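# Put three desk items onto their matching low shelves

## Task

Take each of the three objects now on the desk and set it on the top surface of whichever low shelf already holds objects of the same kind. The robot must not topple or be left leaning, or the task fails. An object counts only if it stays in place by itself once the robot lets go.

## Robot and tools

ROBOT. A LinearBot: a base that can drive in any direction, with a column about 1.75 m tall. A carriage rides 1.0 m up and down the column (lift_m) and carries two identical six-joint arms, left and right, each with a two-finger gripper. The arm bases sit about 0.57 m + lift_m above the floor, 0.27 m ahead of the column and 0.33 m to each side; carriage parts hang about 0.15 m below them. A hand reaches about 0.78 m from its shoulder but only about 0.38 m below its arm base. A hand is about 0.16 m long and 0.1 m wide (0.14 m when open). Parked arm joints 1 to 6: 0, 0.05, 0.05, 1.45, 0, 0; parked, the robot is about 0.95 m wide and 0.7 m long. Cameras: carriage_camera is fixed on the carriage, facing forward and tilted about 20 degrees down; left_wrist_camera and right_wrist_camera look out past each hand's fingertips.

FRAMES. Base frame: origin on the floor below the base centre, x forward, y left, z up, in metres. left_hand and right_hand report the point between that hand's finger pads in this frame, with quat_wxyz giving its orientation; the hand's z axis runs along the fingers and the fingers open along its y axis. A hand pointing straight up with joints 1, 5, 6 at 0 reads (1, 0, 0, 0). Odometry frame: where the base frame was when the scene began. base_odometry counts wheel rotation only, so slip shows as travel; heading is positive to the left, -3.142 to 3.142.

execute_actions(actions, cameras). actions is a list holding one action, or empty to just get state and images. An action may contain base, joints or both; they start together. base takes exactly one relative move from where the base last reported itself: translate_m (forward +, -2 to 2 m), strafe_m (left +, -2 to 2 m) or rotate_rad (counter-clockwise +, -6.3 to 6.3 rad). joints is one dictionary for both arms, keyed by joint name, with absolute targets: lift_m 0 to 1 m; for each arm (left_ and right_ prefixes) joint1_rad -2.617 to 3.054 (swing about vertical, 0 ahead, + left), joint2_rad 0 to 3.141 (shoulder: 0 upper arm back and level, 1.57 upright, 3.14 forward and level), joint3_rad 0 to 3.141 (elbow: 0 folded, 3.14 straight), joint4_rad -1.57 to 1.57 (wrist pitch, + lifts fingertips), joint5_rad -1.57 to 1.57 (wrist yaw, + turns fingertips to the RIGHT), joint6_rad -2.094 to 2.094 (roll about the fingers, + clockwise viewed from the forearm), gripper_m 0 to 0.093 (pad gap in metres). A joint left out may still be driving toward an earlier target. Unknown keys or out-of-range numbers reject the whole call with no motion. cameras lists which images to return (carriage_camera, left_wrist_camera, right_wrist_camera, or all; omitted means all, [] means none); the pictures line gives their order. Arm joints move at up to 1.8 rad/s (1 to 3) and 2.7 rad/s (4 to 6).

wait(seconds): 0 to 10 s with no new command; returns state and images. zoom_image(camera, region): enlarges [x0, y0, x1, y1] pixels (origin top-left, at most 504 by 504) of that camera's latest full 672x504 image. read_manual(section) returns only licence texts. finished_scene(scene) ends the scene irreversibly and reports success; call it only when all objects rest on their shelves unaided.

RESULTS. base_status and joint_status tell how each motion ended: done (for the base, wheels turned the full amount, slip included; tiny moves may stop short yet say done), off_target (resting away from the target, maybe still pushing; normal for a gripper holding something), contact_stop or time_out (target dropped, holds position), not_followed (a self-collision check refused that arm's targets; these may be retried with later actions until replaced; the gripper still acts), limit_stop_at_motor_heat (resend the target). on_its_own covers things not commanded this call; held at is the held target, not the position. motor_effort is percent of maximum, + toward higher joint values, peak in brackets; readings carry fixed bias and noise. A lift effort that keeps dropping as the lift lowers means a hand or load rests on something. A drive_wheels value at rest clearly above free-driving level means the base is pressing on something. Joint torques and motor temperatures are listed per arm in joint order. ARM HIT means an arm struck the robot hard.

CONTACT AND SAFETY. The wheel motors are weak, so a drive stops on light pushes. After a blocked drive, back off about 0.2 m the way you came (or turn back), again if still pressed, then retry; a retry may stop with nothing there, a second usually passes. The base may roll up to 0.3 m after an arm touches something, and arms are not monitored during turns. The column can hit a table edge the base slips under; reversing into such an edge can tip the robot. Arms and grippers never stop on contact and snap to target once freed. The robot tips easily with the carriage high, arms out, loads held, pulling, or sudden stops; about 1.5 kg per hand with both arms forward can topple it, and only images show a lean. Hand readings drift at long reach; 1 kg sags a level hand 10 to 17 cm. Gripper force is about 45 to 60 N per pad. Never let the arms collide or press on each other. To free a refused arm, move only it clear first, then the other in a later call. Outstretched arms heat quickly: MOTOR HOT from 75 °C, a 10 s arm stop at 90 °C, and at 100 °C the arm goes limp and drops. Loose objects may occasionally be nudged. The simulation keeps running between calls while the robot holds its last command. Avoid drops, slams, hard hits and very hard pushes.

Each tool is called after "Emit:" as a command line: name --argument value for each argument, lists and objects as JSON in quotes; but a table of rows of numbers goes row by row, as --pt "numbers of a row", without its own name.

## Session

Emit:
execute_actions --actions '[]'

Scene clock: 0.00 s.
Joint torques (N m, as the arm reports them, + toward a larger angle): no reading
Motor temperatures (°C, as the motors report them): left_arm=[22 18 19 19 20 22] | right_arm=[22 19 22 19 22 20]
base_odometry: x=+0.000 y=+0.000 heading=+0.000 (m, m, rad; odometry frame)
base_status: not commanded
joint_positions: lift_m=+0.301 left_joint1_rad=+0.008 left_joint2_rad=+0.049 left_joint3_rad=+0.013 left_joint4_rad=+1.412 left_joint5_rad=+0.010 left_joint6_rad=-0.037 left_gripper_m=+0.095 right_joint1_rad=-0.022 right_joint2_rad=+0.032 right_joint3_rad=+0.060 right_joint4_rad=+1.494 right_joint5_rad=-0.017 right_joint6_rad=+0.036 right_gripper_m=+0.095
joint_status: not commanded
motor_effort: lift_m=+19 drive_wheels=+0 (%)
left_hand: x=+0.3114 y=+0.3085 z=+1.2793 quat_wxyz=(+0.995, +0.003, +0.097, -0.015) (m; base frame)
right_hand: x=+0.2721 y=-0.3070 z=+1.2947 quat_wxyz=(+1.000, -0.008, +0.025, +0.007) (m; base frame)
pictures: carriage_camera, left_wrist_camera, right_wrist_camera
Images, in order (width x height): carriage_camera 672x504, left_wrist_camera 672x504, right_wrist_camera 672x504.

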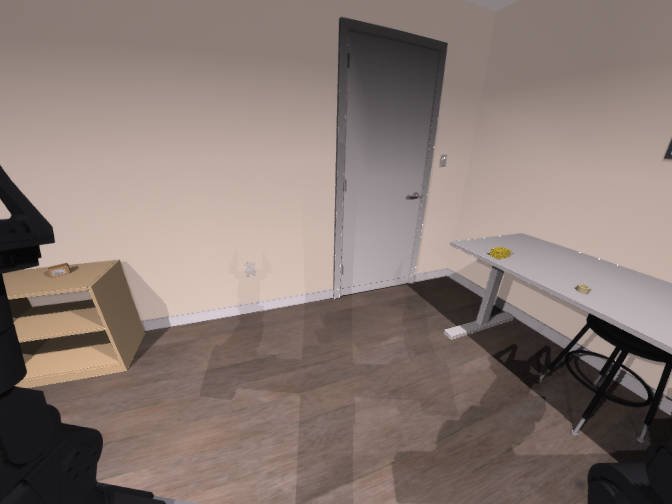

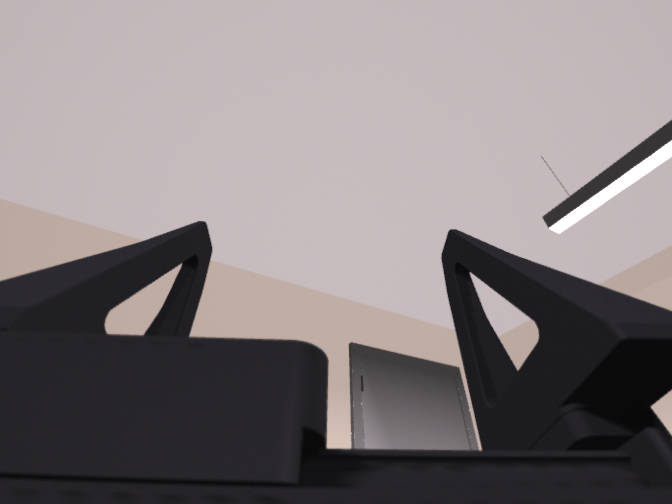

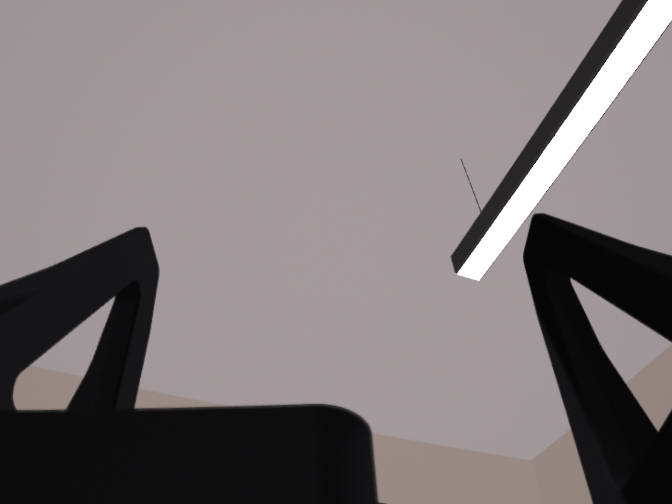

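Emit:
execute_actions --actions '[{"base":{"rotate_rad":1.2}}]' --cameras '["carriage_camera"]'

Emit:
execute_actions --actions '[{"base":{"rotate_rad":1.5}}]' --cameras '["carriage_camera"]'

Emit:
execute_actions --actions '[{"base":{"rotate_rad":1.3}}]' --cameras '["carriage_camera"]'

Emit:
execute_actions --actions '[{"base":{"rotate_rad":1.1}}]' --cameras '["carriage_camera"]'

Scene clock: 11.87 s.
Joint torques (N m, as the arm reports them, + toward a larger angle): left_arm=[-0.43  4.13  6.37 -0.1   0.09  0.01] | right_arm=[-0.53  4.85  7.05 -0.52  0.09  0.02]
Motor temperatures (°C, as the motors report them): left_arm=[22 19 21 19 20 22] | right_arm=[22 20 24 19 22 20]
base_odometry: x=+0.000 y=+0.000 heading=+1.199 (m, m, rad; odometry frame)
base_status: done
joint_positions: lift_m=+0.301 left_joint1_rad=+0.008 left_joint2_rad=+0.049 left_joint3_rad=+0.013 left_joint4_rad=+1.412 left_joint5_rad=+0.010 left_joint6_rad=-0.037 left_gripper_m=+0.095 right_joint1_rad=-0.022 right_joint2_rad=+0.032 right_joint3_rad=+0.060 right_joint4_rad=+1.494 right_joint5_rad=-0.017 right_joint6_rad=+0.036 right_gripper_m=+0.095
joint_status: not commanded
motor_effort: lift_m=+18(18) drive_wheels=+14(45) (%)
left_hand: x=+0.3114 y=+0.3085 z=+1.2793 quat_wxyz=(+0.995, +0.003, +0.097, -0.015) (m; base frame)
right_hand: x=+0.2721 y=-0.3070 z=+1.2947 quat_wxyz=(+1.000, -0.008, +0.025, +0.007) (m; base frame)
pictures: carriage_camera
Images, in order (width x height): carriage_camera 672x504.

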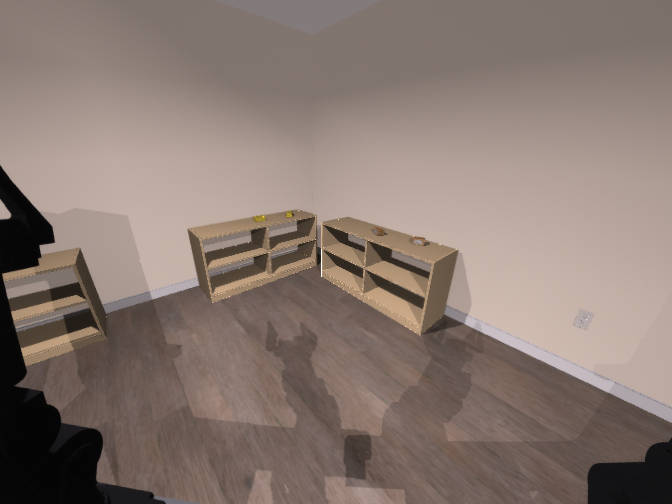

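Scene clock: 14.90 s.
Joint torques (N m, as the arm reports them, + toward a larger angle): left_arm=[-0.44  4.12  6.32 -0.09  0.08  0.01] | right_arm=[-0.54  4.76  7.08 -0.51  0.07  0.03]
Motor temperatures (°C, as the motors report them): left_arm=[22 19 21 19 20 22] | right_arm=[22 20 24 19 22 20]
base_odometry: x=+0.000 y=+0.000 heading=+2.698 (m, m, rad; odometry frame)
base_status: done
joint_positions: lift_m=+0.301 left_joint1_rad=+0.008 left_joint2_rad=+0.049 left_joint3_rad=+0.013 left_joint4_rad=+1.412 left_joint5_rad=+0.010 left_joint6_rad=-0.037 left_gripper_m=+0.095 right_joint1_rad=-0.022 right_joint2_rad=+0.032 right_joint3_rad=+0.060 right_joint4_rad=+1.494 right_joint5_rad=-0.017 right_joint6_rad=+0.036 right_gripper_m=+0.095
joint_status: not commanded
motor_effort: lift_m=+18(18) drive_wheels=+15(43) (%)
left_hand: x=+0.3114 y=+0.3085 z=+1.2793 quat_wxyz=(+0.995, +0.003, +0.097, -0.015) (m; base frame)
right_hand: x=+0.2722 y=-0.3070 z=+1.2947 quat_wxyz=(+1.000, -0.008, +0.025, +0.007) (m; base frame)
pictures: carriage_camera
Images, in order (width x height): carriage_camera 672x504.

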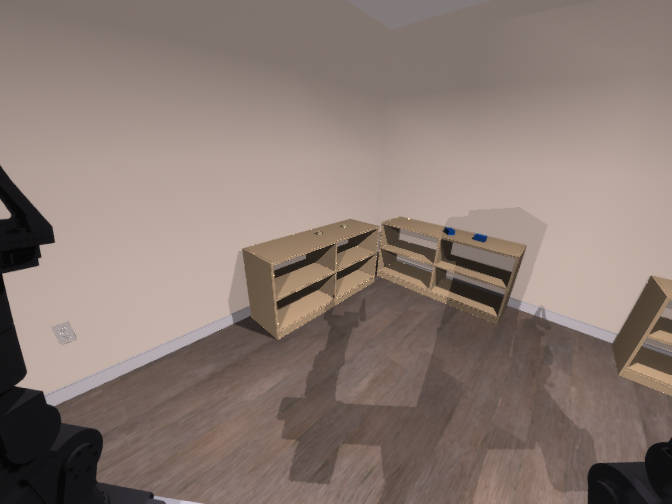

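Scene clock: 17.73 s.
Joint torques (N m, as the arm reports them, + toward a larger angle): left_arm=[-0.42  4.14  6.38 -0.08  0.08  0.01] | right_arm=[-0.55  4.77  6.99 -0.47  0.07  0.01]
Motor temperatures (°C, as the motors report them): left_arm=[22 19 21 19 20 22] | right_arm=[22 20 25 19 22 20]
base_odometry: x=+0.000 y=+0.000 heading=-2.286 (m, m, rad; odometry frame)
base_status: done
joint_positions: lift_m=+0.301 left_joint1_rad=+0.008 left_joint2_rad=+0.049 left_joint3_rad=+0.013 left_joint4_rad=+1.412 left_joint5_rad=+0.010 left_joint6_rad=-0.037 left_gripper_m=+0.095 right_joint1_rad=-0.022 right_joint2_rad=+0.032 right_joint3_rad=+0.060 right_joint4_rad=+1.494 right_joint5_rad=-0.017 right_joint6_rad=+0.036 right_gripper_m=+0.095
joint_status: not commanded
motor_effort: lift_m=+18(18) drive_wheels=+14(42) (%)
left_hand: x=+0.3114 y=+0.3085 z=+1.2793 quat_wxyz=(+0.995, +0.003, +0.097, -0.015) (m; base frame)
right_hand: x=+0.2721 y=-0.3070 z=+1.2947 quat_wxyz=(+1.000, -0.008, +0.025, +0.007) (m; base frame)
pictures: carriage_camera
Images, in order (width x height): carriage_camera 672x504.

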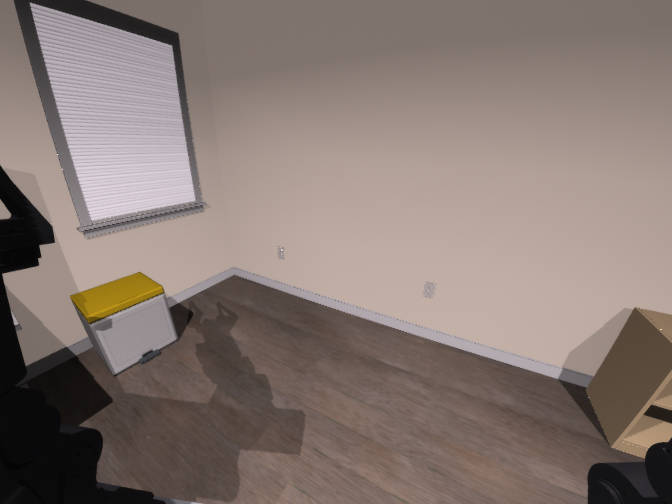

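Scene clock: 20.37 s.
Joint torques (N m, as the arm reports them, + toward a larger angle): left_arm=[-0.42  4.12  6.39 -0.1   0.08  0.01] | right_arm=[-0.6   4.79  7.02 -0.52  0.08  0.04]
Motor temperatures (°C, as the motors report them): left_arm=[22 19 21 19 20 22] | right_arm=[22 20 25 19 22 20]
base_odometry: x=+0.000 y=+0.000 heading=-1.188 (m, m, rad; odometry frame)
base_status: done
joint_positions: lift_m=+0.301 left_joint1_rad=+0.008 left_joint2_rad=+0.049 left_joint3_rad=+0.013 left_joint4_rad=+1.412 left_joint5_rad=+0.009 left_joint6_rad=-0.037 left_gripper_m=+0.095 right_joint1_rad=-0.022 right_joint2_rad=+0.032 right_joint3_rad=+0.060 right_joint4_rad=+1.494 right_joint5_rad=-0.017 right_joint6_rad=+0.036 right_gripper_m=+0.095
joint_status: not commanded
motor_effort: lift_m=+19(18) drive_wheels=+15(42) (%)
left_hand: x=+0.3114 y=+0.3085 z=+1.2793 quat_wxyz=(+0.995, +0.002, +0.097, -0.015) (m; base frame)
right_hand: x=+0.2721 y=-0.3070 z=+1.2947 quat_wxyz=(+1.000, -0.008, +0.025, +0.007) (m; base frame)
pictures: carriage_camera
Images, in order (width x height): carriage_camera 672x504.

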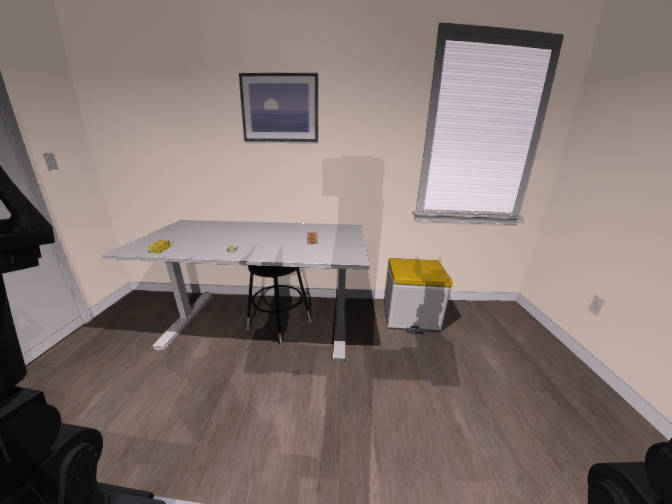

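Emit:
execute_actions --actions '[{"base":{"rotate_rad":-0.08},"joints":{"lift_m":0.42}}]' --cameras '[]'

Emit:
execute_actions --actions '[{"base":{"strafe_m":0.95}}]' --cameras '[]'

Emit:
execute_actions --actions '[{"base":{"translate_m":0.7}}]' --cameras '["carriage_camera"]'

Emit:
zoom_image --camera "carriage_camera" --region '[150,250,650,450]'

Scene clock: 33.93 s.
Joint torques (N m, as the arm reports them, + toward a larger angle): left_arm=[-0.45  4.13  6.28 -0.09  0.08  0.02] | right_arm=[-0.56  4.85  7.11 -0.47  0.09  0.03]
Motor temperatures (°C, as the motors report them): left_arm=[22 19 22 19 20 22] | right_arm=[22 21 26 20 22 20]
base_odometry: x=+0.000 y=+0.000 heading=-1.267 (m, m, rad; odometry frame)
base_status: done
joint_positions: lift_m=+0.420 left_joint1_rad=+0.008 left_joint2_rad=+0.049 left_joint3_rad=+0.013 left_joint4_rad=+1.412 left_joint5_rad=+0.009 left_joint6_rad=-0.037 left_gripper_m=+0.095 right_joint1_rad=-0.022 right_joint2_rad=+0.032 right_joint3_rad=+0.060 right_joint4_rad=+1.494 right_joint5_rad=-0.017 right_joint6_rad=+0.036 right_gripper_m=+0.095
joint_status: all done
motor_effort: lift_m=+20(24) drive_wheels=-16(22) (%)
left_hand: x=+0.3114 y=+0.3085 z=+1.3980 quat_wxyz=(+0.995, +0.002, +0.097, -0.015) (m; base frame)
right_hand: x=+0.2722 y=-0.3070 z=+1.4133 quat_wxyz=(+1.000, -0.008, +0.025, +0.007) (m; base frame)
pictures: none
No camera images: the call's "cameras" was empty. Leave "cameras" out to get every camera's image.

Scene clock: 38.23 s.
Joint torques (N m, as the arm reports them, + toward a larger angle): left_arm=[-0.46  4.14  6.41 -0.09  0.09  0.01] | right_arm=[-0.47  4.8   7.1  -0.53  0.11  0.03]
Motor temperatures (°C, as the motors report them): left_arm=[22 20 23 19 20 22] | right_arm=[22 21 27 20 22 20]
base_odometry: x=+0.906 y=+0.286 heading=-1.265 (m, m, rad; odometry frame)
base_status: done
joint_positions: lift_m=+0.420 left_joint1_rad=+0.008 left_joint2_rad=+0.049 left_joint3_rad=+0.013 left_joint4_rad=+1.412 left_joint5_rad=+0.009 left_joint6_rad=-0.037 left_gripper_m=+0.095 right_joint1_rad=-0.022 right_joint2_rad=+0.032 right_joint3_rad=+0.060 right_joint4_rad=+1.494 right_joint5_rad=-0.017 right_joint6_rad=+0.036 right_gripper_m=+0.095
joint_status: not commanded
motor_effort: lift_m=+20(20) drive_wheels=-13(44) (%)
left_hand: x=+0.3114 y=+0.3085 z=+1.3980 quat_wxyz=(+0.995, +0.002, +0.097, -0.015) (m; base frame)
right_hand: x=+0.2721 y=-0.3070 z=+1.4133 quat_wxyz=(+1.000, -0.008, +0.025, +0.007) (m; base frame)
pictures: none
No camera images: the call's "cameras" was empty. Leave "cameras" out to get every camera's image.

Scene clock: 41.97 s.
Joint torques (N m, as the arm reports them, + toward a larger angle): left_arm=[-0.43  4.16  6.29 -0.11  0.08  0.01] | right_arm=[-0.51  4.76  7.24 -0.47  0.09  0.04]
Motor temperatures (°C, as the motors report them): left_arm=[22 20 23 19 20 22] | right_arm=[22 21 27 20 22 20]
base_odometry: x=+1.117 y=-0.381 heading=-1.265 (m, m, rad; odometry frame)
base_status: done
joint_positions: lift_m=+0.420 left_joint1_rad=+0.008 left_joint2_rad=+0.049 left_joint3_rad=+0.013 left_joint4_rad=+1.413 left_joint5_rad=+0.009 left_joint6_rad=-0.037 left_gripper_m=+0.095 right_joint1_rad=-0.022 right_joint2_rad=+0.032 right_joint3_rad=+0.060 right_joint4_rad=+1.495 right_joint5_rad=-0.017 right_joint6_rad=+0.036 right_gripper_m=+0.095
joint_status: not commanded
motor_effort: lift_m=+20(20) drive_wheels=-11(37) (%)
left_hand: x=+0.3110 y=+0.3085 z=+1.3980 quat_wxyz=(+0.995, +0.002, +0.096, -0.015) (m; base frame)
right_hand: x=+0.2720 y=-0.3070 z=+1.4133 quat_wxyz=(+1.000, -0.008, +0.025, +0.007) (m; base frame)
pictures: carriage_camera
Images, in order (width x height): carriage_camera 672x504.

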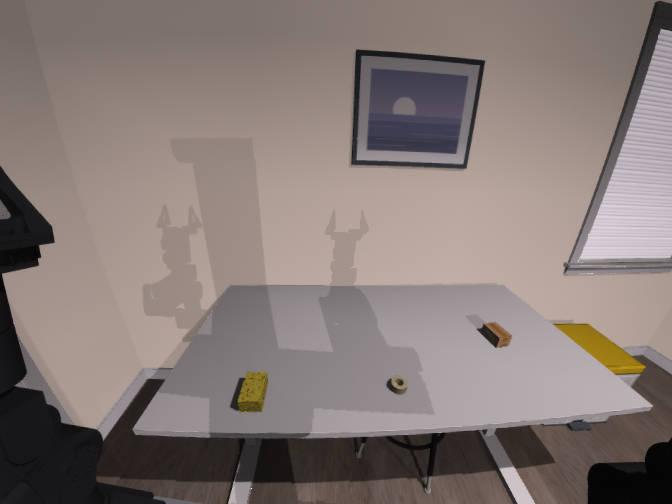

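Region (150, 250, 650, 450) of carriage_camera's 672x504 image, scaled by 1.008, with more detail than that image has; it fills the top 202 rows of this view, and the rest is white.

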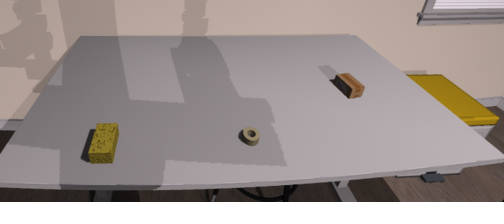

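Emit:
execute_actions --actions '[{"joints":{"lift_m":0.48,"left_joint1_rad":-0.14,"left_joint2_rad":2.4,"left_joint3_rad":1.6,"left_joint4_rad":-0.77,"left_joint6_rad":-0.14,"right_joint1_rad":0.27,"right_joint2_rad":2.45,"right_joint3_rad":1.85,"right_joint4_rad":-0.97}}]'

Scene clock: 69.83 s.
Joint torques (N m, as the arm reports them, + toward a larger angle): left_arm=[ -0.76 -14.85   6.81   0.32   0.09  -0.06] | right_arm=[  0.14 -17.73   8.7    0.13   0.07   0.03]
Motor temperatures (°C, as the motors report them): left_arm=[22 21 24 19 20 22] | right_arm=[22 23 29 20 22 20]
base_odometry: x=+1.117 y=-0.381 heading=-1.265 (m, m, rad; odometry frame)
base_status: not commanded
joint_positions: lift_m=+0.480 left_joint1_rad=-0.135 left_joint2_rad=+2.393 left_joint3_rad=+1.587 left_joint4_rad=-0.760 left_joint5_rad=+0.010 left_joint6_rad=-0.133 left_gripper_m=+0.095 right_joint1_rad=+0.262 right_joint2_rad=+2.457 right_joint3_rad=+1.834 right_joint4_rad=-0.967 right_joint5_rad=-0.017 right_joint6_rad=+0.036 right_gripper_m=+0.095
joint_status: all done
motor_effort: lift_m=+21(26) drive_wheels=-10(11) (%)
left_hand: x=+0.6838 y=+0.2506 z=+0.9510 quat_wxyz=(+0.002, +0.001, +1.000, -0.005) (m; base frame)
right_hand: x=+0.6981 y=-0.1892 z=+0.9796 quat_wxyz=(-0.010, -0.113, +0.994, +0.007) (m; base frame)
pictures: carriage_camera, left_wrist_camera, right_wrist_camera
Images, in order (width x height): carriage_camera 672x504, left_wrist_camera 672x504, right_wrist_camera 672x504.

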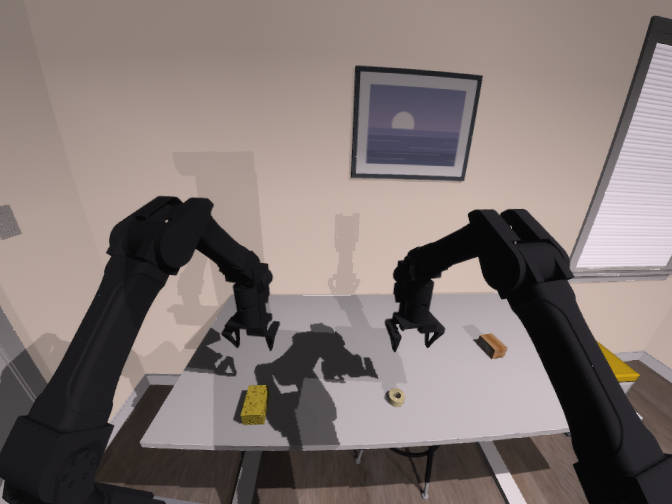

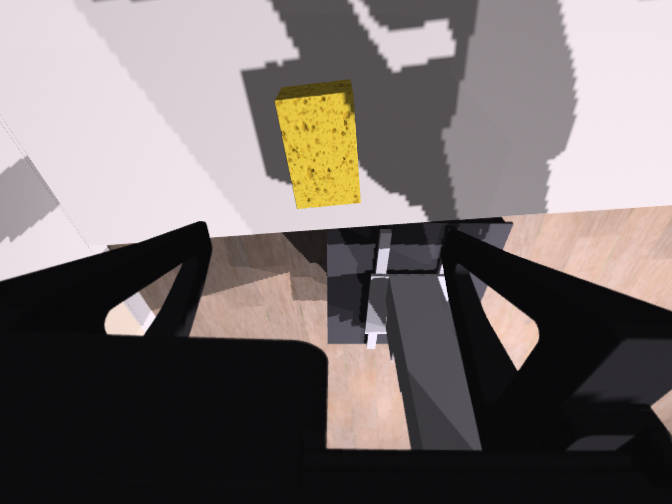

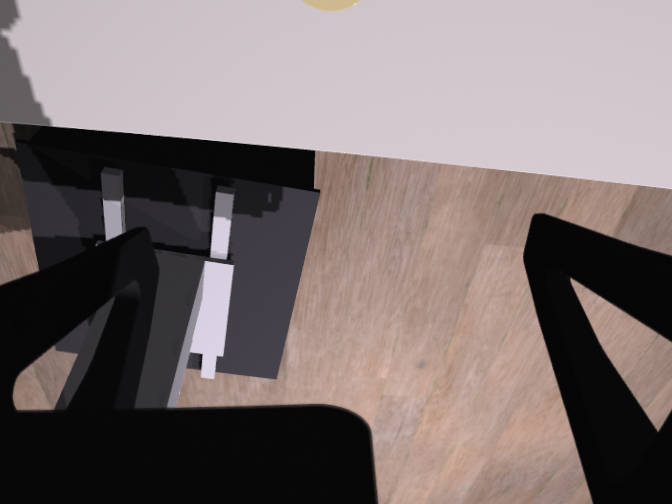

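Emit:
execute_actions --actions '[{"joints":{"lift_m":0.36,"left_joint6_rad":-0.27,"left_joint1_rad":-0.12,"right_joint2_rad":2.55,"right_joint3_rad":2.0,"right_joint4_rad":-1.0}}]'

Scene clock: 75.60 s.
Joint torques (N m, as the arm reports them, + toward a larger angle): left_arm=[ -0.23 -14.83   7.01   0.29   0.07  -0.06] | right_arm=[  0.11 -18.49   8.77   0.18   0.08   0.04]
Motor temperatures (°C, as the motors report them): left_arm=[22 24 24 19 20 22] | right_arm=[22 27 29 20 22 20]
base_odometry: x=+1.117 y=-0.381 heading=-1.265 (m, m, rad; odometry frame)
base_status: not commanded
joint_positions: lift_m=+0.360 left_joint1_rad=-0.125 left_joint2_rad=+2.394 left_joint3_rad=+1.587 left_joint4_rad=-0.762 left_joint5_rad=+0.010 left_joint6_rad=-0.263 left_gripper_m=+0.095 right_joint1_rad=+0.262 right_joint2_rad=+2.554 right_joint3_rad=+1.985 right_joint4_rad=-0.997 right_joint5_rad=-0.017 right_joint6_rad=+0.036 right_gripper_m=+0.095
joint_status: all done
motor_effort: lift_m=+15(15) drive_wheels=+4(10) (%)
left_hand: x=+0.6838 y=+0.2550 z=+0.8313 quat_wxyz=(+0.000, -0.069, +0.998, -0.005) (m; base frame)
right_hand: x=+0.7230 y=-0.1825 z=+0.8519 quat_wxyz=(+0.001, -0.113, +0.994, +0.009) (m; base frame)
pictures: carriage_camera, left_wrist_camera, right_wrist_camera
Images, in order (width x height): carriage_camera 672x504, left_wrist_camera 672x504, right_wrist_camera 672x504.

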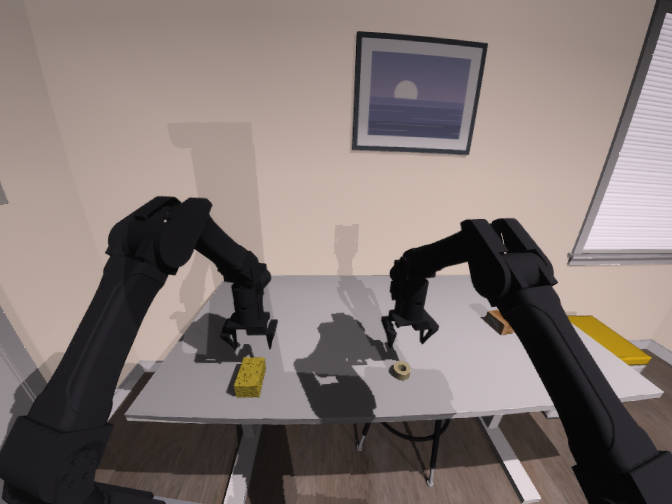

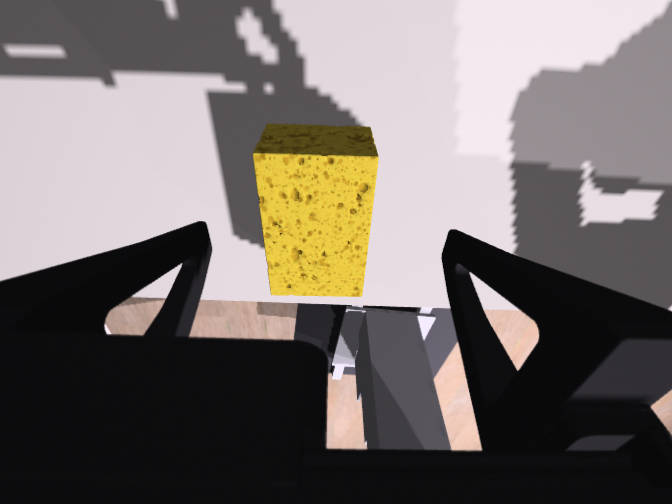

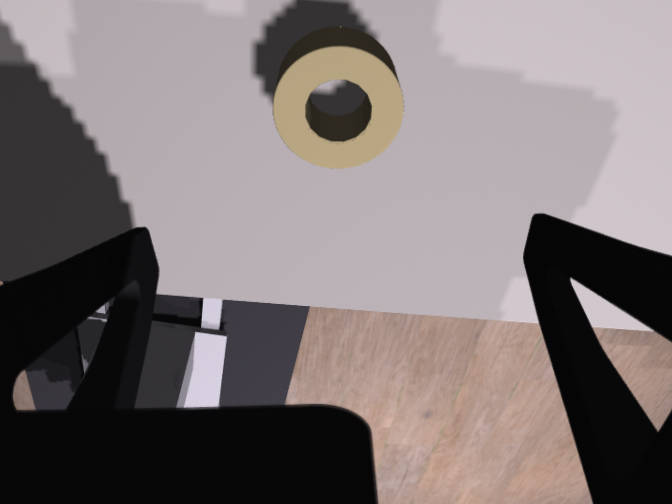

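Emit:
execute_actions --actions '[{"joints":{"lift_m":0.31,"left_joint4_rad":-0.9,"left_joint1_rad":-0.105}}]'

Scene clock: 82.47 s.
Joint torques (N m, as the arm reports them, + toward a larger angle): left_arm=[ -0.12 -14.96   6.7   -0.02   0.08  -0.07] | right_arm=[  0.08 -18.84   8.11   0.21   0.05   0.03]
Motor temperatures (°C, as the motors report them): left_arm=[22 27 25 19 20 22] | right_arm=[22 32 30 20 22 20]
base_odometry: x=+1.117 y=-0.381 heading=-1.265 (m, m, rad; odometry frame)
base_status: not commanded
joint_positions: lift_m=+0.310 left_joint1_rad=-0.109 left_joint2_rad=+2.397 left_joint3_rad=+1.587 left_joint4_rad=-0.888 left_joint5_rad=+0.010 left_joint6_rad=-0.263 left_gripper_m=+0.095 right_joint1_rad=+0.262 right_joint2_rad=+2.559 right_joint3_rad=+1.992 right_joint4_rad=-0.999 right_joint5_rad=-0.017 right_joint6_rad=+0.036 right_gripper_m=+0.095
joint_status: all done
motor_effort: lift_m=+15(11) drive_wheels=+5(6) (%)
left_hand: x=+0.6533 y=+0.2652 z=+0.7820 quat_wxyz=(-0.063, -0.077, +0.995, +0.007) (m; base frame)
right_hand: x=+0.7238 y=-0.1823 z=+0.8016 quat_wxyz=(+0.001, -0.113, +0.994, +0.009) (m; base frame)
pictures: carriage_camera, left_wrist_camera, right_wrist_camera
Images, in order (width x height): carriage_camera 672x504, left_wrist_camera 672x504, right_wrist_camera 672x504.

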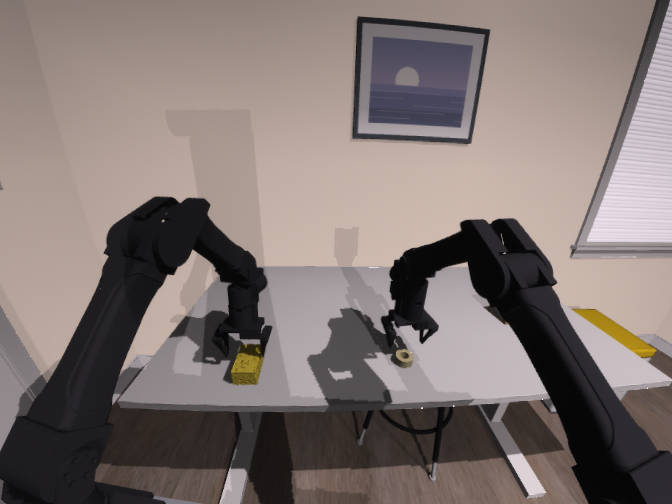

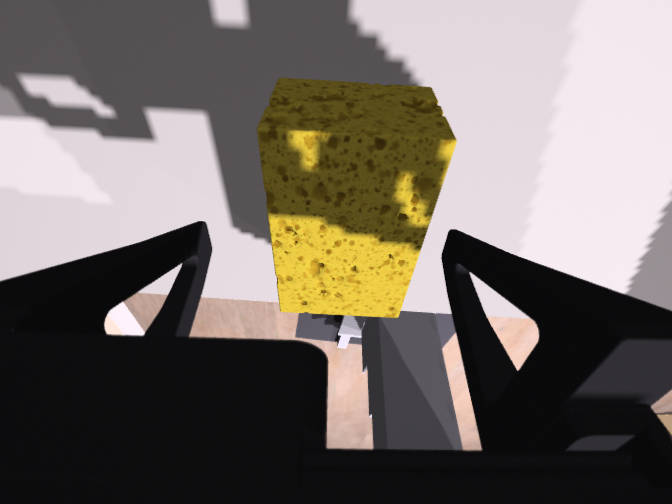

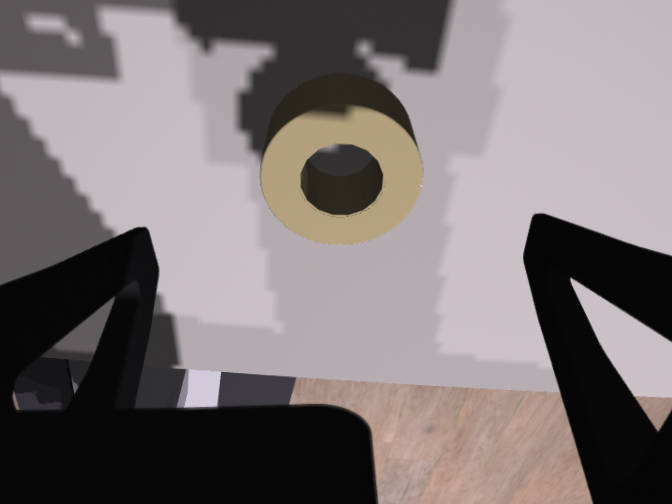

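Emit:
execute_actions --actions '[{"base":{"translate_m":-0.008},"joints":{"left_joint1_rad":-0.14,"right_joint2_rad":2.585,"right_joint4_rad":-0.95}}]' --cameras '[]'

Emit:
execute_actions --actions '[{"joints":{"lift_m":0.282}}]'

Scene clock: 90.93 s.
Joint torques (N m, as the arm reports them, + toward a larger angle): left_arm=[ -0.5  -14.91   6.57  -0.04   0.1   -0.06] | right_arm=[  0.08 -17.2    8.01   0.32   0.08   0.01]
Motor temperatures (°C, as the motors report them): left_arm=[22 30 25 19 20 22] | right_arm=[22 37 31 20 22 20]
base_odometry: x=+1.115 y=-0.374 heading=-1.264 (m, m, rad; odometry frame)
base_status: done
joint_positions: lift_m=+0.310 left_joint1_rad=-0.141 left_joint2_rad=+2.397 left_joint3_rad=+1.587 left_joint4_rad=-0.890 left_joint5_rad=+0.009 left_joint6_rad=-0.263 left_gripper_m=+0.095 right_joint1_rad=+0.263 right_joint2_rad=+2.576 right_joint3_rad=+1.992 right_joint4_rad=-0.954 right_joint5_rad=-0.017 right_joint6_rad=+0.036 right_gripper_m=+0.095
joint_status: all done
motor_effort: lift_m=+15(15) drive_wheels=+2(40) (%)
left_hand: x=+0.6513 y=+0.2528 z=+0.7821 quat_wxyz=(-0.064, -0.061, +0.996, +0.008) (m; base frame)
right_hand: x=+0.7313 y=-0.1797 z=+0.7939 quat_wxyz=(+0.015, -0.114, +0.993, +0.011) (m; base frame)
pictures: none
No camera images: the call's "cameras" was empty. Leave "cameras" out to get every camera's image.

Scene clock: 91.57 s.
Joint torques (N m, as the arm reports them, + toward a larger angle): left_arm=[ -0.4  -15.07   6.71  -0.01   0.08  -0.06] | right_arm=[ -0.01 -18.89   8.07   0.26   0.07   0.03]
Motor temperatures (°C, as the motors report them): left_arm=[22 31 25 19 20 22] | right_arm=[22 37 31 20 22 20]
base_odometry: x=+1.115 y=-0.374 heading=-1.264 (m, m, rad; odometry frame)
base_status: not commanded
joint_positions: lift_m=+0.282 left_joint1_rad=-0.141 left_joint2_rad=+2.400 left_joint3_rad=+1.587 left_joint4_rad=-0.892 left_joint5_rad=+0.009 left_joint6_rad=-0.263 left_gripper_m=+0.095 right_joint1_rad=+0.263 right_joint2_rad=+2.592 right_joint3_rad=+1.992 right_joint4_rad=-0.952 right_joint5_rad=-0.017 right_joint6_rad=+0.036 right_gripper_m=+0.095
joint_status: all done
motor_effort: lift_m=+15(15) drive_wheels=+2(3) (%)
left_hand: x=+0.6501 y=+0.2530 z=+0.7530 quat_wxyz=(-0.067, -0.061, +0.996, +0.009) (m; base frame)
right_hand: x=+0.7288 y=-0.1804 z=+0.7584 quat_wxyz=(+0.008, -0.114, +0.993, +0.010) (m; base frame)
pictures: carriage_camera, left_wrist_camera, right_wrist_camera
Images, in order (width x height): carriage_camera 672x504, left_wrist_camera 672x504, right_wrist_camera 672x504.

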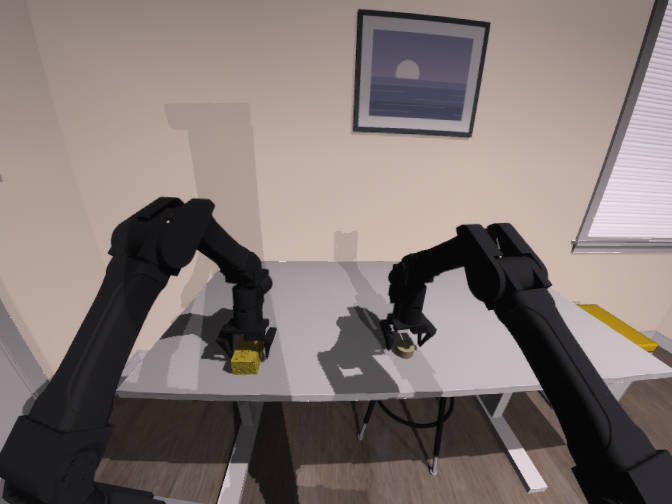

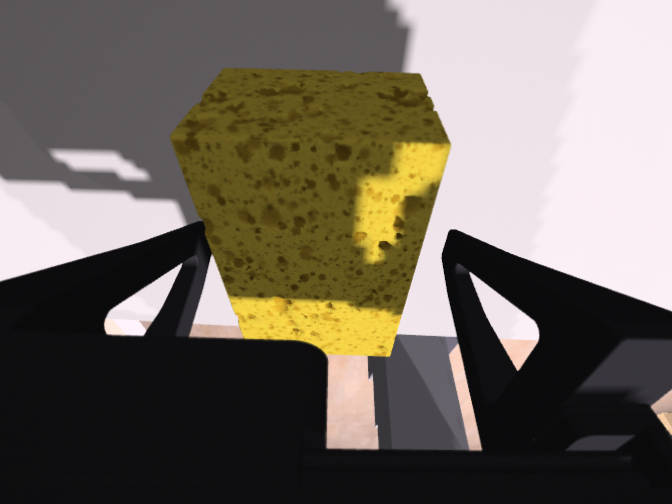

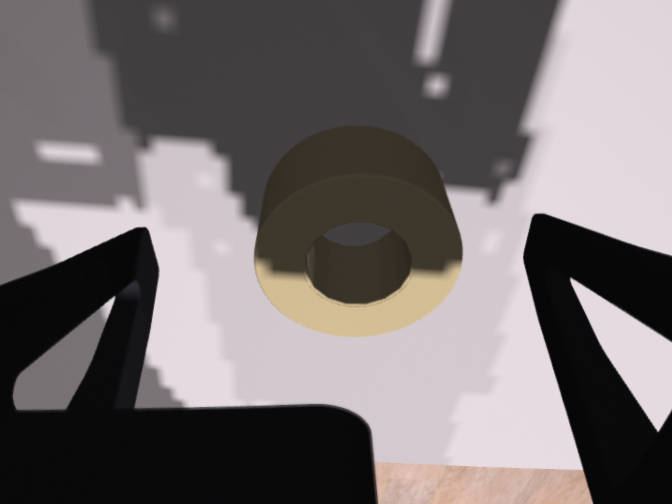

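Emit:
execute_actions --actions '[{"joints":{"lift_m":0.275}}]' --cameras '[]'

Emit:
execute_actions --actions '[{"joints":{"left_gripper_m":0.04,"right_gripper_m":0.03}}]'

Scene clock: 96.53 s.
Joint torques (N m, as the arm reports them, + toward a larger angle): left_arm=[ -0.52 -15.22   6.71   0.     0.08  -0.07] | right_arm=[ -0.03 -18.76   8.03   0.26   0.09   0.05]
Motor temperatures (°C, as the motors report them): left_arm=[22 32 25 19 20 22] | right_arm=[22 40 31 20 22 20]
base_odometry: x=+1.115 y=-0.374 heading=-1.264 (m, m, rad; odometry frame)
base_status: not commanded
joint_positions: lift_m=+0.275 left_joint1_rad=-0.141 left_joint2_rad=+2.400 left_joint3_rad=+1.587 left_joint4_rad=-0.893 left_joint5_rad=+0.009 left_joint6_rad=-0.263 left_gripper_m=+0.095 right_joint1_rad=+0.263 right_joint2_rad=+2.592 right_joint3_rad=+1.992 right_joint4_rad=-0.952 right_joint5_rad=-0.017 right_joint6_rad=+0.036 right_gripper_m=+0.095
joint_status: all done
motor_effort: lift_m=+15(15) drive_wheels=+2(12) (%)
left_hand: x=+0.6499 y=+0.2530 z=+0.7461 quat_wxyz=(-0.067, -0.061, +0.996, +0.009) (m; base frame)
right_hand: x=+0.7289 y=-0.1804 z=+0.7514 quat_wxyz=(+0.008, -0.114, +0.993, +0.010) (m; base frame)
pictures: none
No camera images: the call's "cameras" was empty. Leave "cameras" out to get every camera's image.

Scene clock: 97.17 s.
Joint torques (N m, as the arm reports them, + toward a larger angle): left_arm=[ -0.34 -15.06   6.66  -0.02   0.08  -0.06] | right_arm=[ -0.01 -18.81   8.08   0.23   0.05   0.02]
Motor temperatures (°C, as the motors report them): left_arm=[22 33 25 19 20 22] | right_arm=[22 40 31 20 22 20]
base_odometry: x=+1.115 y=-0.374 heading=-1.264 (m, m, rad; odometry frame)
base_status: not commanded
joint_positions: lift_m=+0.275 left_joint1_rad=-0.141 left_joint2_rad=+2.400 left_joint3_rad=+1.587 left_joint4_rad=-0.893 left_joint5_rad=+0.009 left_joint6_rad=-0.263 left_gripper_m=+0.060 right_joint1_rad=+0.263 right_joint2_rad=+2.592 right_joint3_rad=+1.992 right_joint4_rad=-0.952 right_joint5_rad=-0.017 right_joint6_rad=+0.036 right_gripper_m=+0.049
joint_status: left_gripper_m off_target (ended at +0.060, target +0.040); right_gripper_m off_target (ended at +0.049, target +0.030)
motor_effort: lift_m=+15(15) drive_wheels=+2(2) (%)
left_hand: x=+0.6498 y=+0.2530 z=+0.7461 quat_wxyz=(-0.067, -0.061, +0.996, +0.009) (m; base frame)
right_hand: x=+0.7289 y=-0.1804 z=+0.7514 quat_wxyz=(+0.008, -0.114, +0.993, +0.010) (m; base frame)
pictures: carriage_camera, left_wrist_camera, right_wrist_camera
Images, in order (width x height): carriage_camera 672x504, left_wrist_camera 672x504, right_wrist_camera 672x504.

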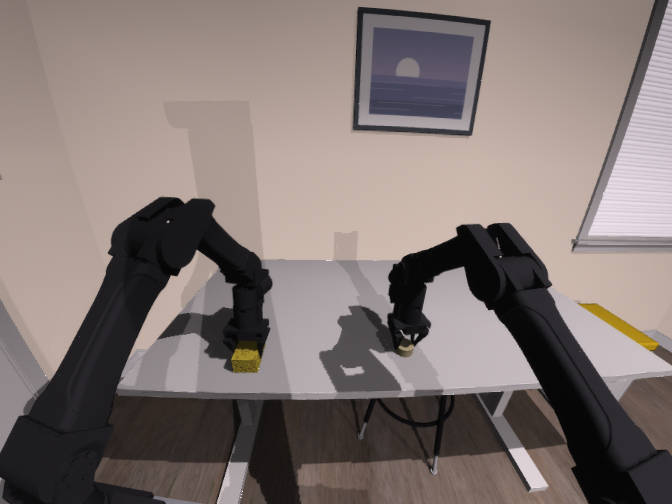

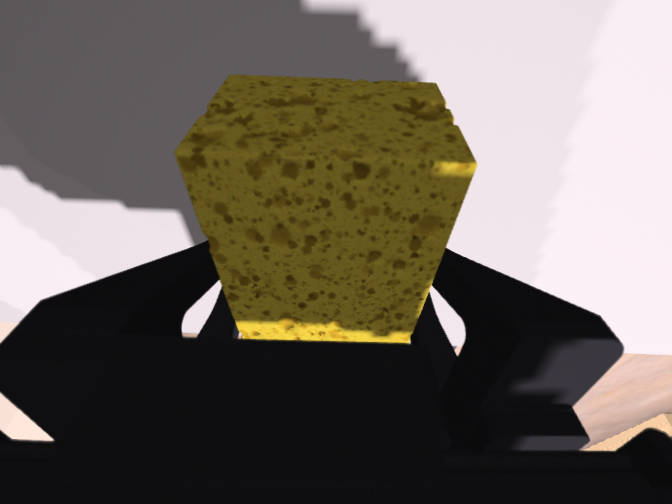

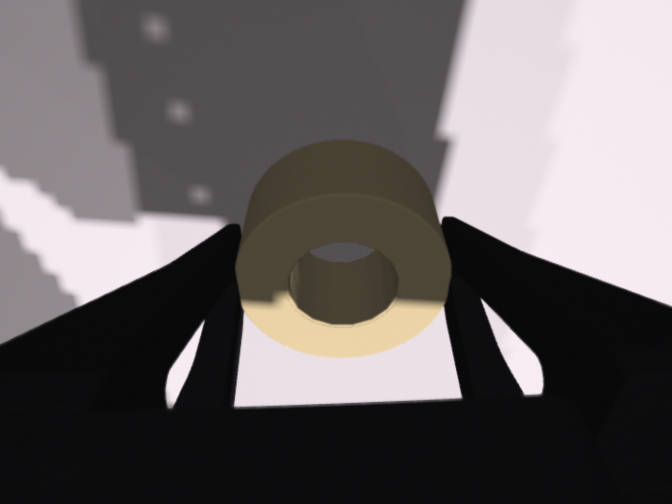

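Emit:
execute_actions --actions '[{"joints":{"lift_m":0.34}}]' --cameras '[]'

Emit:
execute_actions --actions '[{"base":{"strafe_m":-0.35},"joints":{"left_joint2_rad":1.2,"left_joint3_rad":1.0,"left_joint4_rad":-1.3,"right_joint2_rad":1.2,"right_joint3_rad":1.0,"right_joint4_rad":-1.3,"right_joint1_rad":0}}]' --cameras '[]'

Emit:
execute_actions --actions '[{"base":{"translate_m":-2.0},"joints":{"lift_m":0.25}}]' --cameras '[]'

Emit:
execute_actions --actions '[{"base":{"rotate_rad":-3.3}}]'

Scene clock: 113.70 s.
Joint torques (N m, as the arm reports them, + toward a larger angle): left_arm=[ -0.36 -14.78   6.68  -0.01   0.07  -0.07] | right_arm=[ -0.02 -18.18   8.04   0.26   0.07   0.02]
Motor temperatures (°C, as the motors report them): left_arm=[22 37 26 19 20 22] | right_arm=[22 48 32 20 22 20]
base_odometry: x=+1.115 y=-0.374 heading=-1.264 (m, m, rad; odometry frame)
base_status: not commanded
joint_positions: lift_m=+0.340 left_joint1_rad=-0.141 left_joint2_rad=+2.396 left_joint3_rad=+1.587 left_joint4_rad=-0.894 left_joint5_rad=+0.009 left_joint6_rad=-0.263 left_gripper_m=+0.060 right_joint1_rad=+0.263 right_joint2_rad=+2.584 right_joint3_rad=+1.992 right_joint4_rad=-0.951 right_joint5_rad=-0.017 right_joint6_rad=+0.036 right_gripper_m=+0.049
joint_status: all done
motor_effort: lift_m=+21(26) drive_wheels=+3(4) (%)
left_hand: x=+0.6504 y=+0.2529 z=+0.8121 quat_wxyz=(-0.066, -0.061, +0.996, +0.009) (m; base frame)
right_hand: x=+0.7304 y=-0.1799 z=+0.8192 quat_wxyz=(+0.012, -0.114, +0.993, +0.011) (m; base frame)
pictures: none
No camera images: the call's "cameras" was empty. Leave "cameras" out to get every camera's image.

Scene clock: 116.47 s.
Joint torques (N m, as the arm reports them, + toward a larger angle): left_arm=[-0.4  -4.83  5.    0.61  0.07 -0.06] | right_arm=[-0.3  -5.11  6.92  0.42  0.04  0.02]
Motor temperatures (°C, as the motors report them): left_arm=[22 37 25 19 20 22] | right_arm=[22 47 31 20 22 20]
base_odometry: x=+0.781 y=-0.480 heading=-1.264 (m, m, rad; odometry frame)
base_status: done
joint_positions: lift_m=+0.340 left_joint1_rad=-0.140 left_joint2_rad=+1.208 left_joint3_rad=+1.026 left_joint4_rad=-1.295 left_joint5_rad=+0.009 left_joint6_rad=-0.263 left_gripper_m=+0.060 right_joint1_rad=-0.004 right_joint2_rad=+1.207 right_joint3_rad=+1.010 right_joint4_rad=-1.300 right_joint5_rad=-0.013 right_joint6_rad=+0.036 right_gripper_m=+0.049
joint_status: all done
motor_effort: lift_m=+21(21) drive_wheels=-8(37) (%)
left_hand: x=+0.4595 y=+0.2802 z=+1.0291 quat_wxyz=(+0.045, -0.061, +0.997, -0.014) (m; base frame)
right_hand: x=+0.4569 y=-0.3081 z=+1.0250 quat_wxyz=(+0.037, +0.019, +0.999, +0.007) (m; base frame)
pictures: none
No camera images: the call's "cameras" was empty. Leave "cameras" out to get every camera's image.

Scene clock: 122.87 s.
Joint torques (N m, as the arm reports them, + toward a larger angle): left_arm=[-0.44 -4.94  5.73  0.57  0.08 -0.06] | right_arm=[-0.15 -5.05  7.26  0.38  0.04  0.03]
Motor temperatures (°C, as the motors report them): left_arm=[22 34 25 20 20 22] | right_arm=[22 44 31 20 22 20]
base_odometry: x=+0.178 y=+1.427 heading=-1.264 (m, m, rad; odometry frame)
base_status: done
joint_positions: lift_m=+0.250 left_joint1_rad=-0.140 left_joint2_rad=+1.208 left_joint3_rad=+1.016 left_joint4_rad=-1.295 left_joint5_rad=+0.009 left_joint6_rad=-0.263 left_gripper_m=+0.060 right_joint1_rad=-0.004 right_joint2_rad=+1.207 right_joint3_rad=+1.007 right_joint4_rad=-1.298 right_joint5_rad=-0.013 right_joint6_rad=+0.036 right_gripper_m=+0.049
joint_status: all done
motor_effort: lift_m=+15(20) drive_wheels=-8(37) (%)
left_hand: x=+0.4574 y=+0.2805 z=+0.9371 quat_wxyz=(+0.040, -0.061, +0.997, -0.013) (m; base frame)
right_hand: x=+0.4565 y=-0.3081 z=+0.9346 quat_wxyz=(+0.036, +0.019, +0.999, +0.007) (m; base frame)
pictures: none
No camera images: the call's "cameras" was empty. Leave "cameras" out to get every camera's image.

Scene clock: 127.23 s.
Joint torques (N m, as the arm reports them, + toward a larger angle): left_arm=[-0.42 -4.87  5.69  0.54  0.1  -0.06] | right_arm=[-0.23 -5.04  7.37  0.32  0.04  0.03]
Motor temperatures (°C, as the motors report them): left_arm=[22 33 25 20 20 22] | right_arm=[22 42 31 20 22 20]
base_odometry: x=+0.178 y=+1.427 heading=+1.720 (m, m, rad; odometry frame)
base_status: done
joint_positions: lift_m=+0.250 left_joint1_rad=-0.140 left_joint2_rad=+1.208 left_joint3_rad=+1.016 left_joint4_rad=-1.294 left_joint5_rad=+0.008 left_joint6_rad=-0.263 left_gripper_m=+0.060 right_joint1_rad=-0.004 right_joint2_rad=+1.207 right_joint3_rad=+1.007 right_joint4_rad=-1.293 right_joint5_rad=-0.013 right_joint6_rad=+0.036 right_gripper_m=+0.049
joint_status: not commanded
motor_effort: lift_m=+15(15) drive_wheels=+16(54) (%)
left_hand: x=+0.4577 y=+0.2806 z=+0.9371 quat_wxyz=(+0.041, -0.061, +0.997, -0.012) (m; base frame)
right_hand: x=+0.4576 y=-0.3081 z=+0.9347 quat_wxyz=(+0.038, +0.019, +0.999, +0.007) (m; base frame)
pictures: carriage_camera, left_wrist_camera, right_wrist_camera
Images, in order (width x height): carriage_camera 672x504, left_wrist_camera 672x504, right_wrist_camera 672x504.

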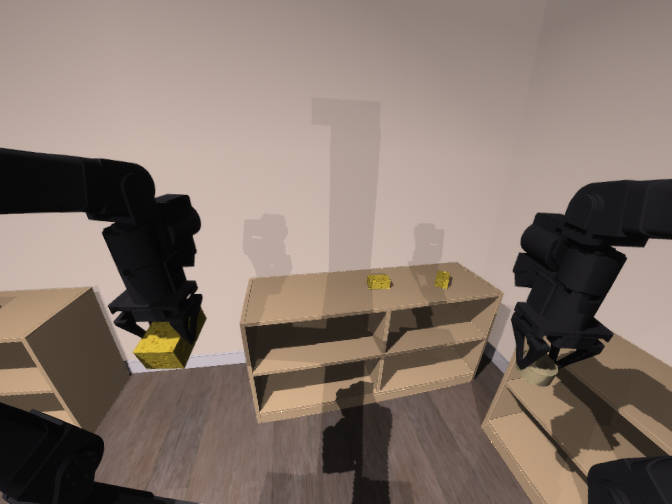

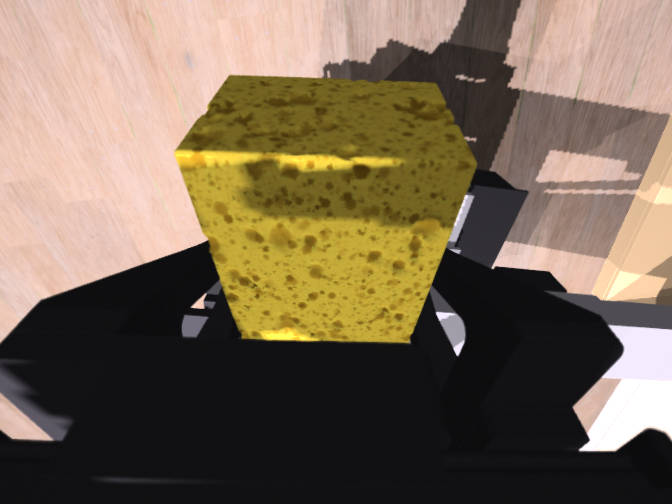

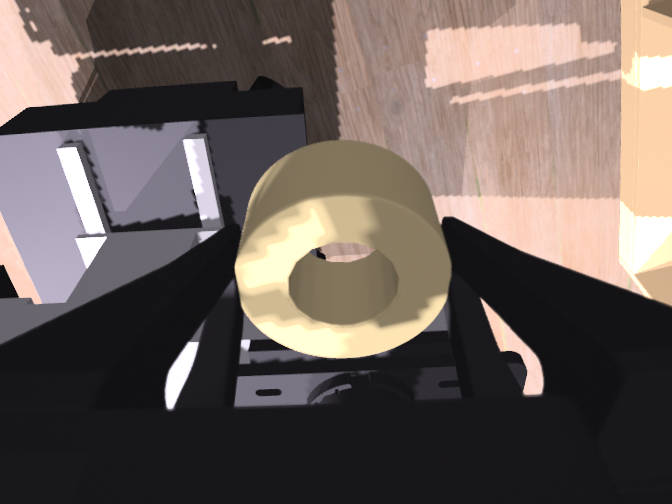

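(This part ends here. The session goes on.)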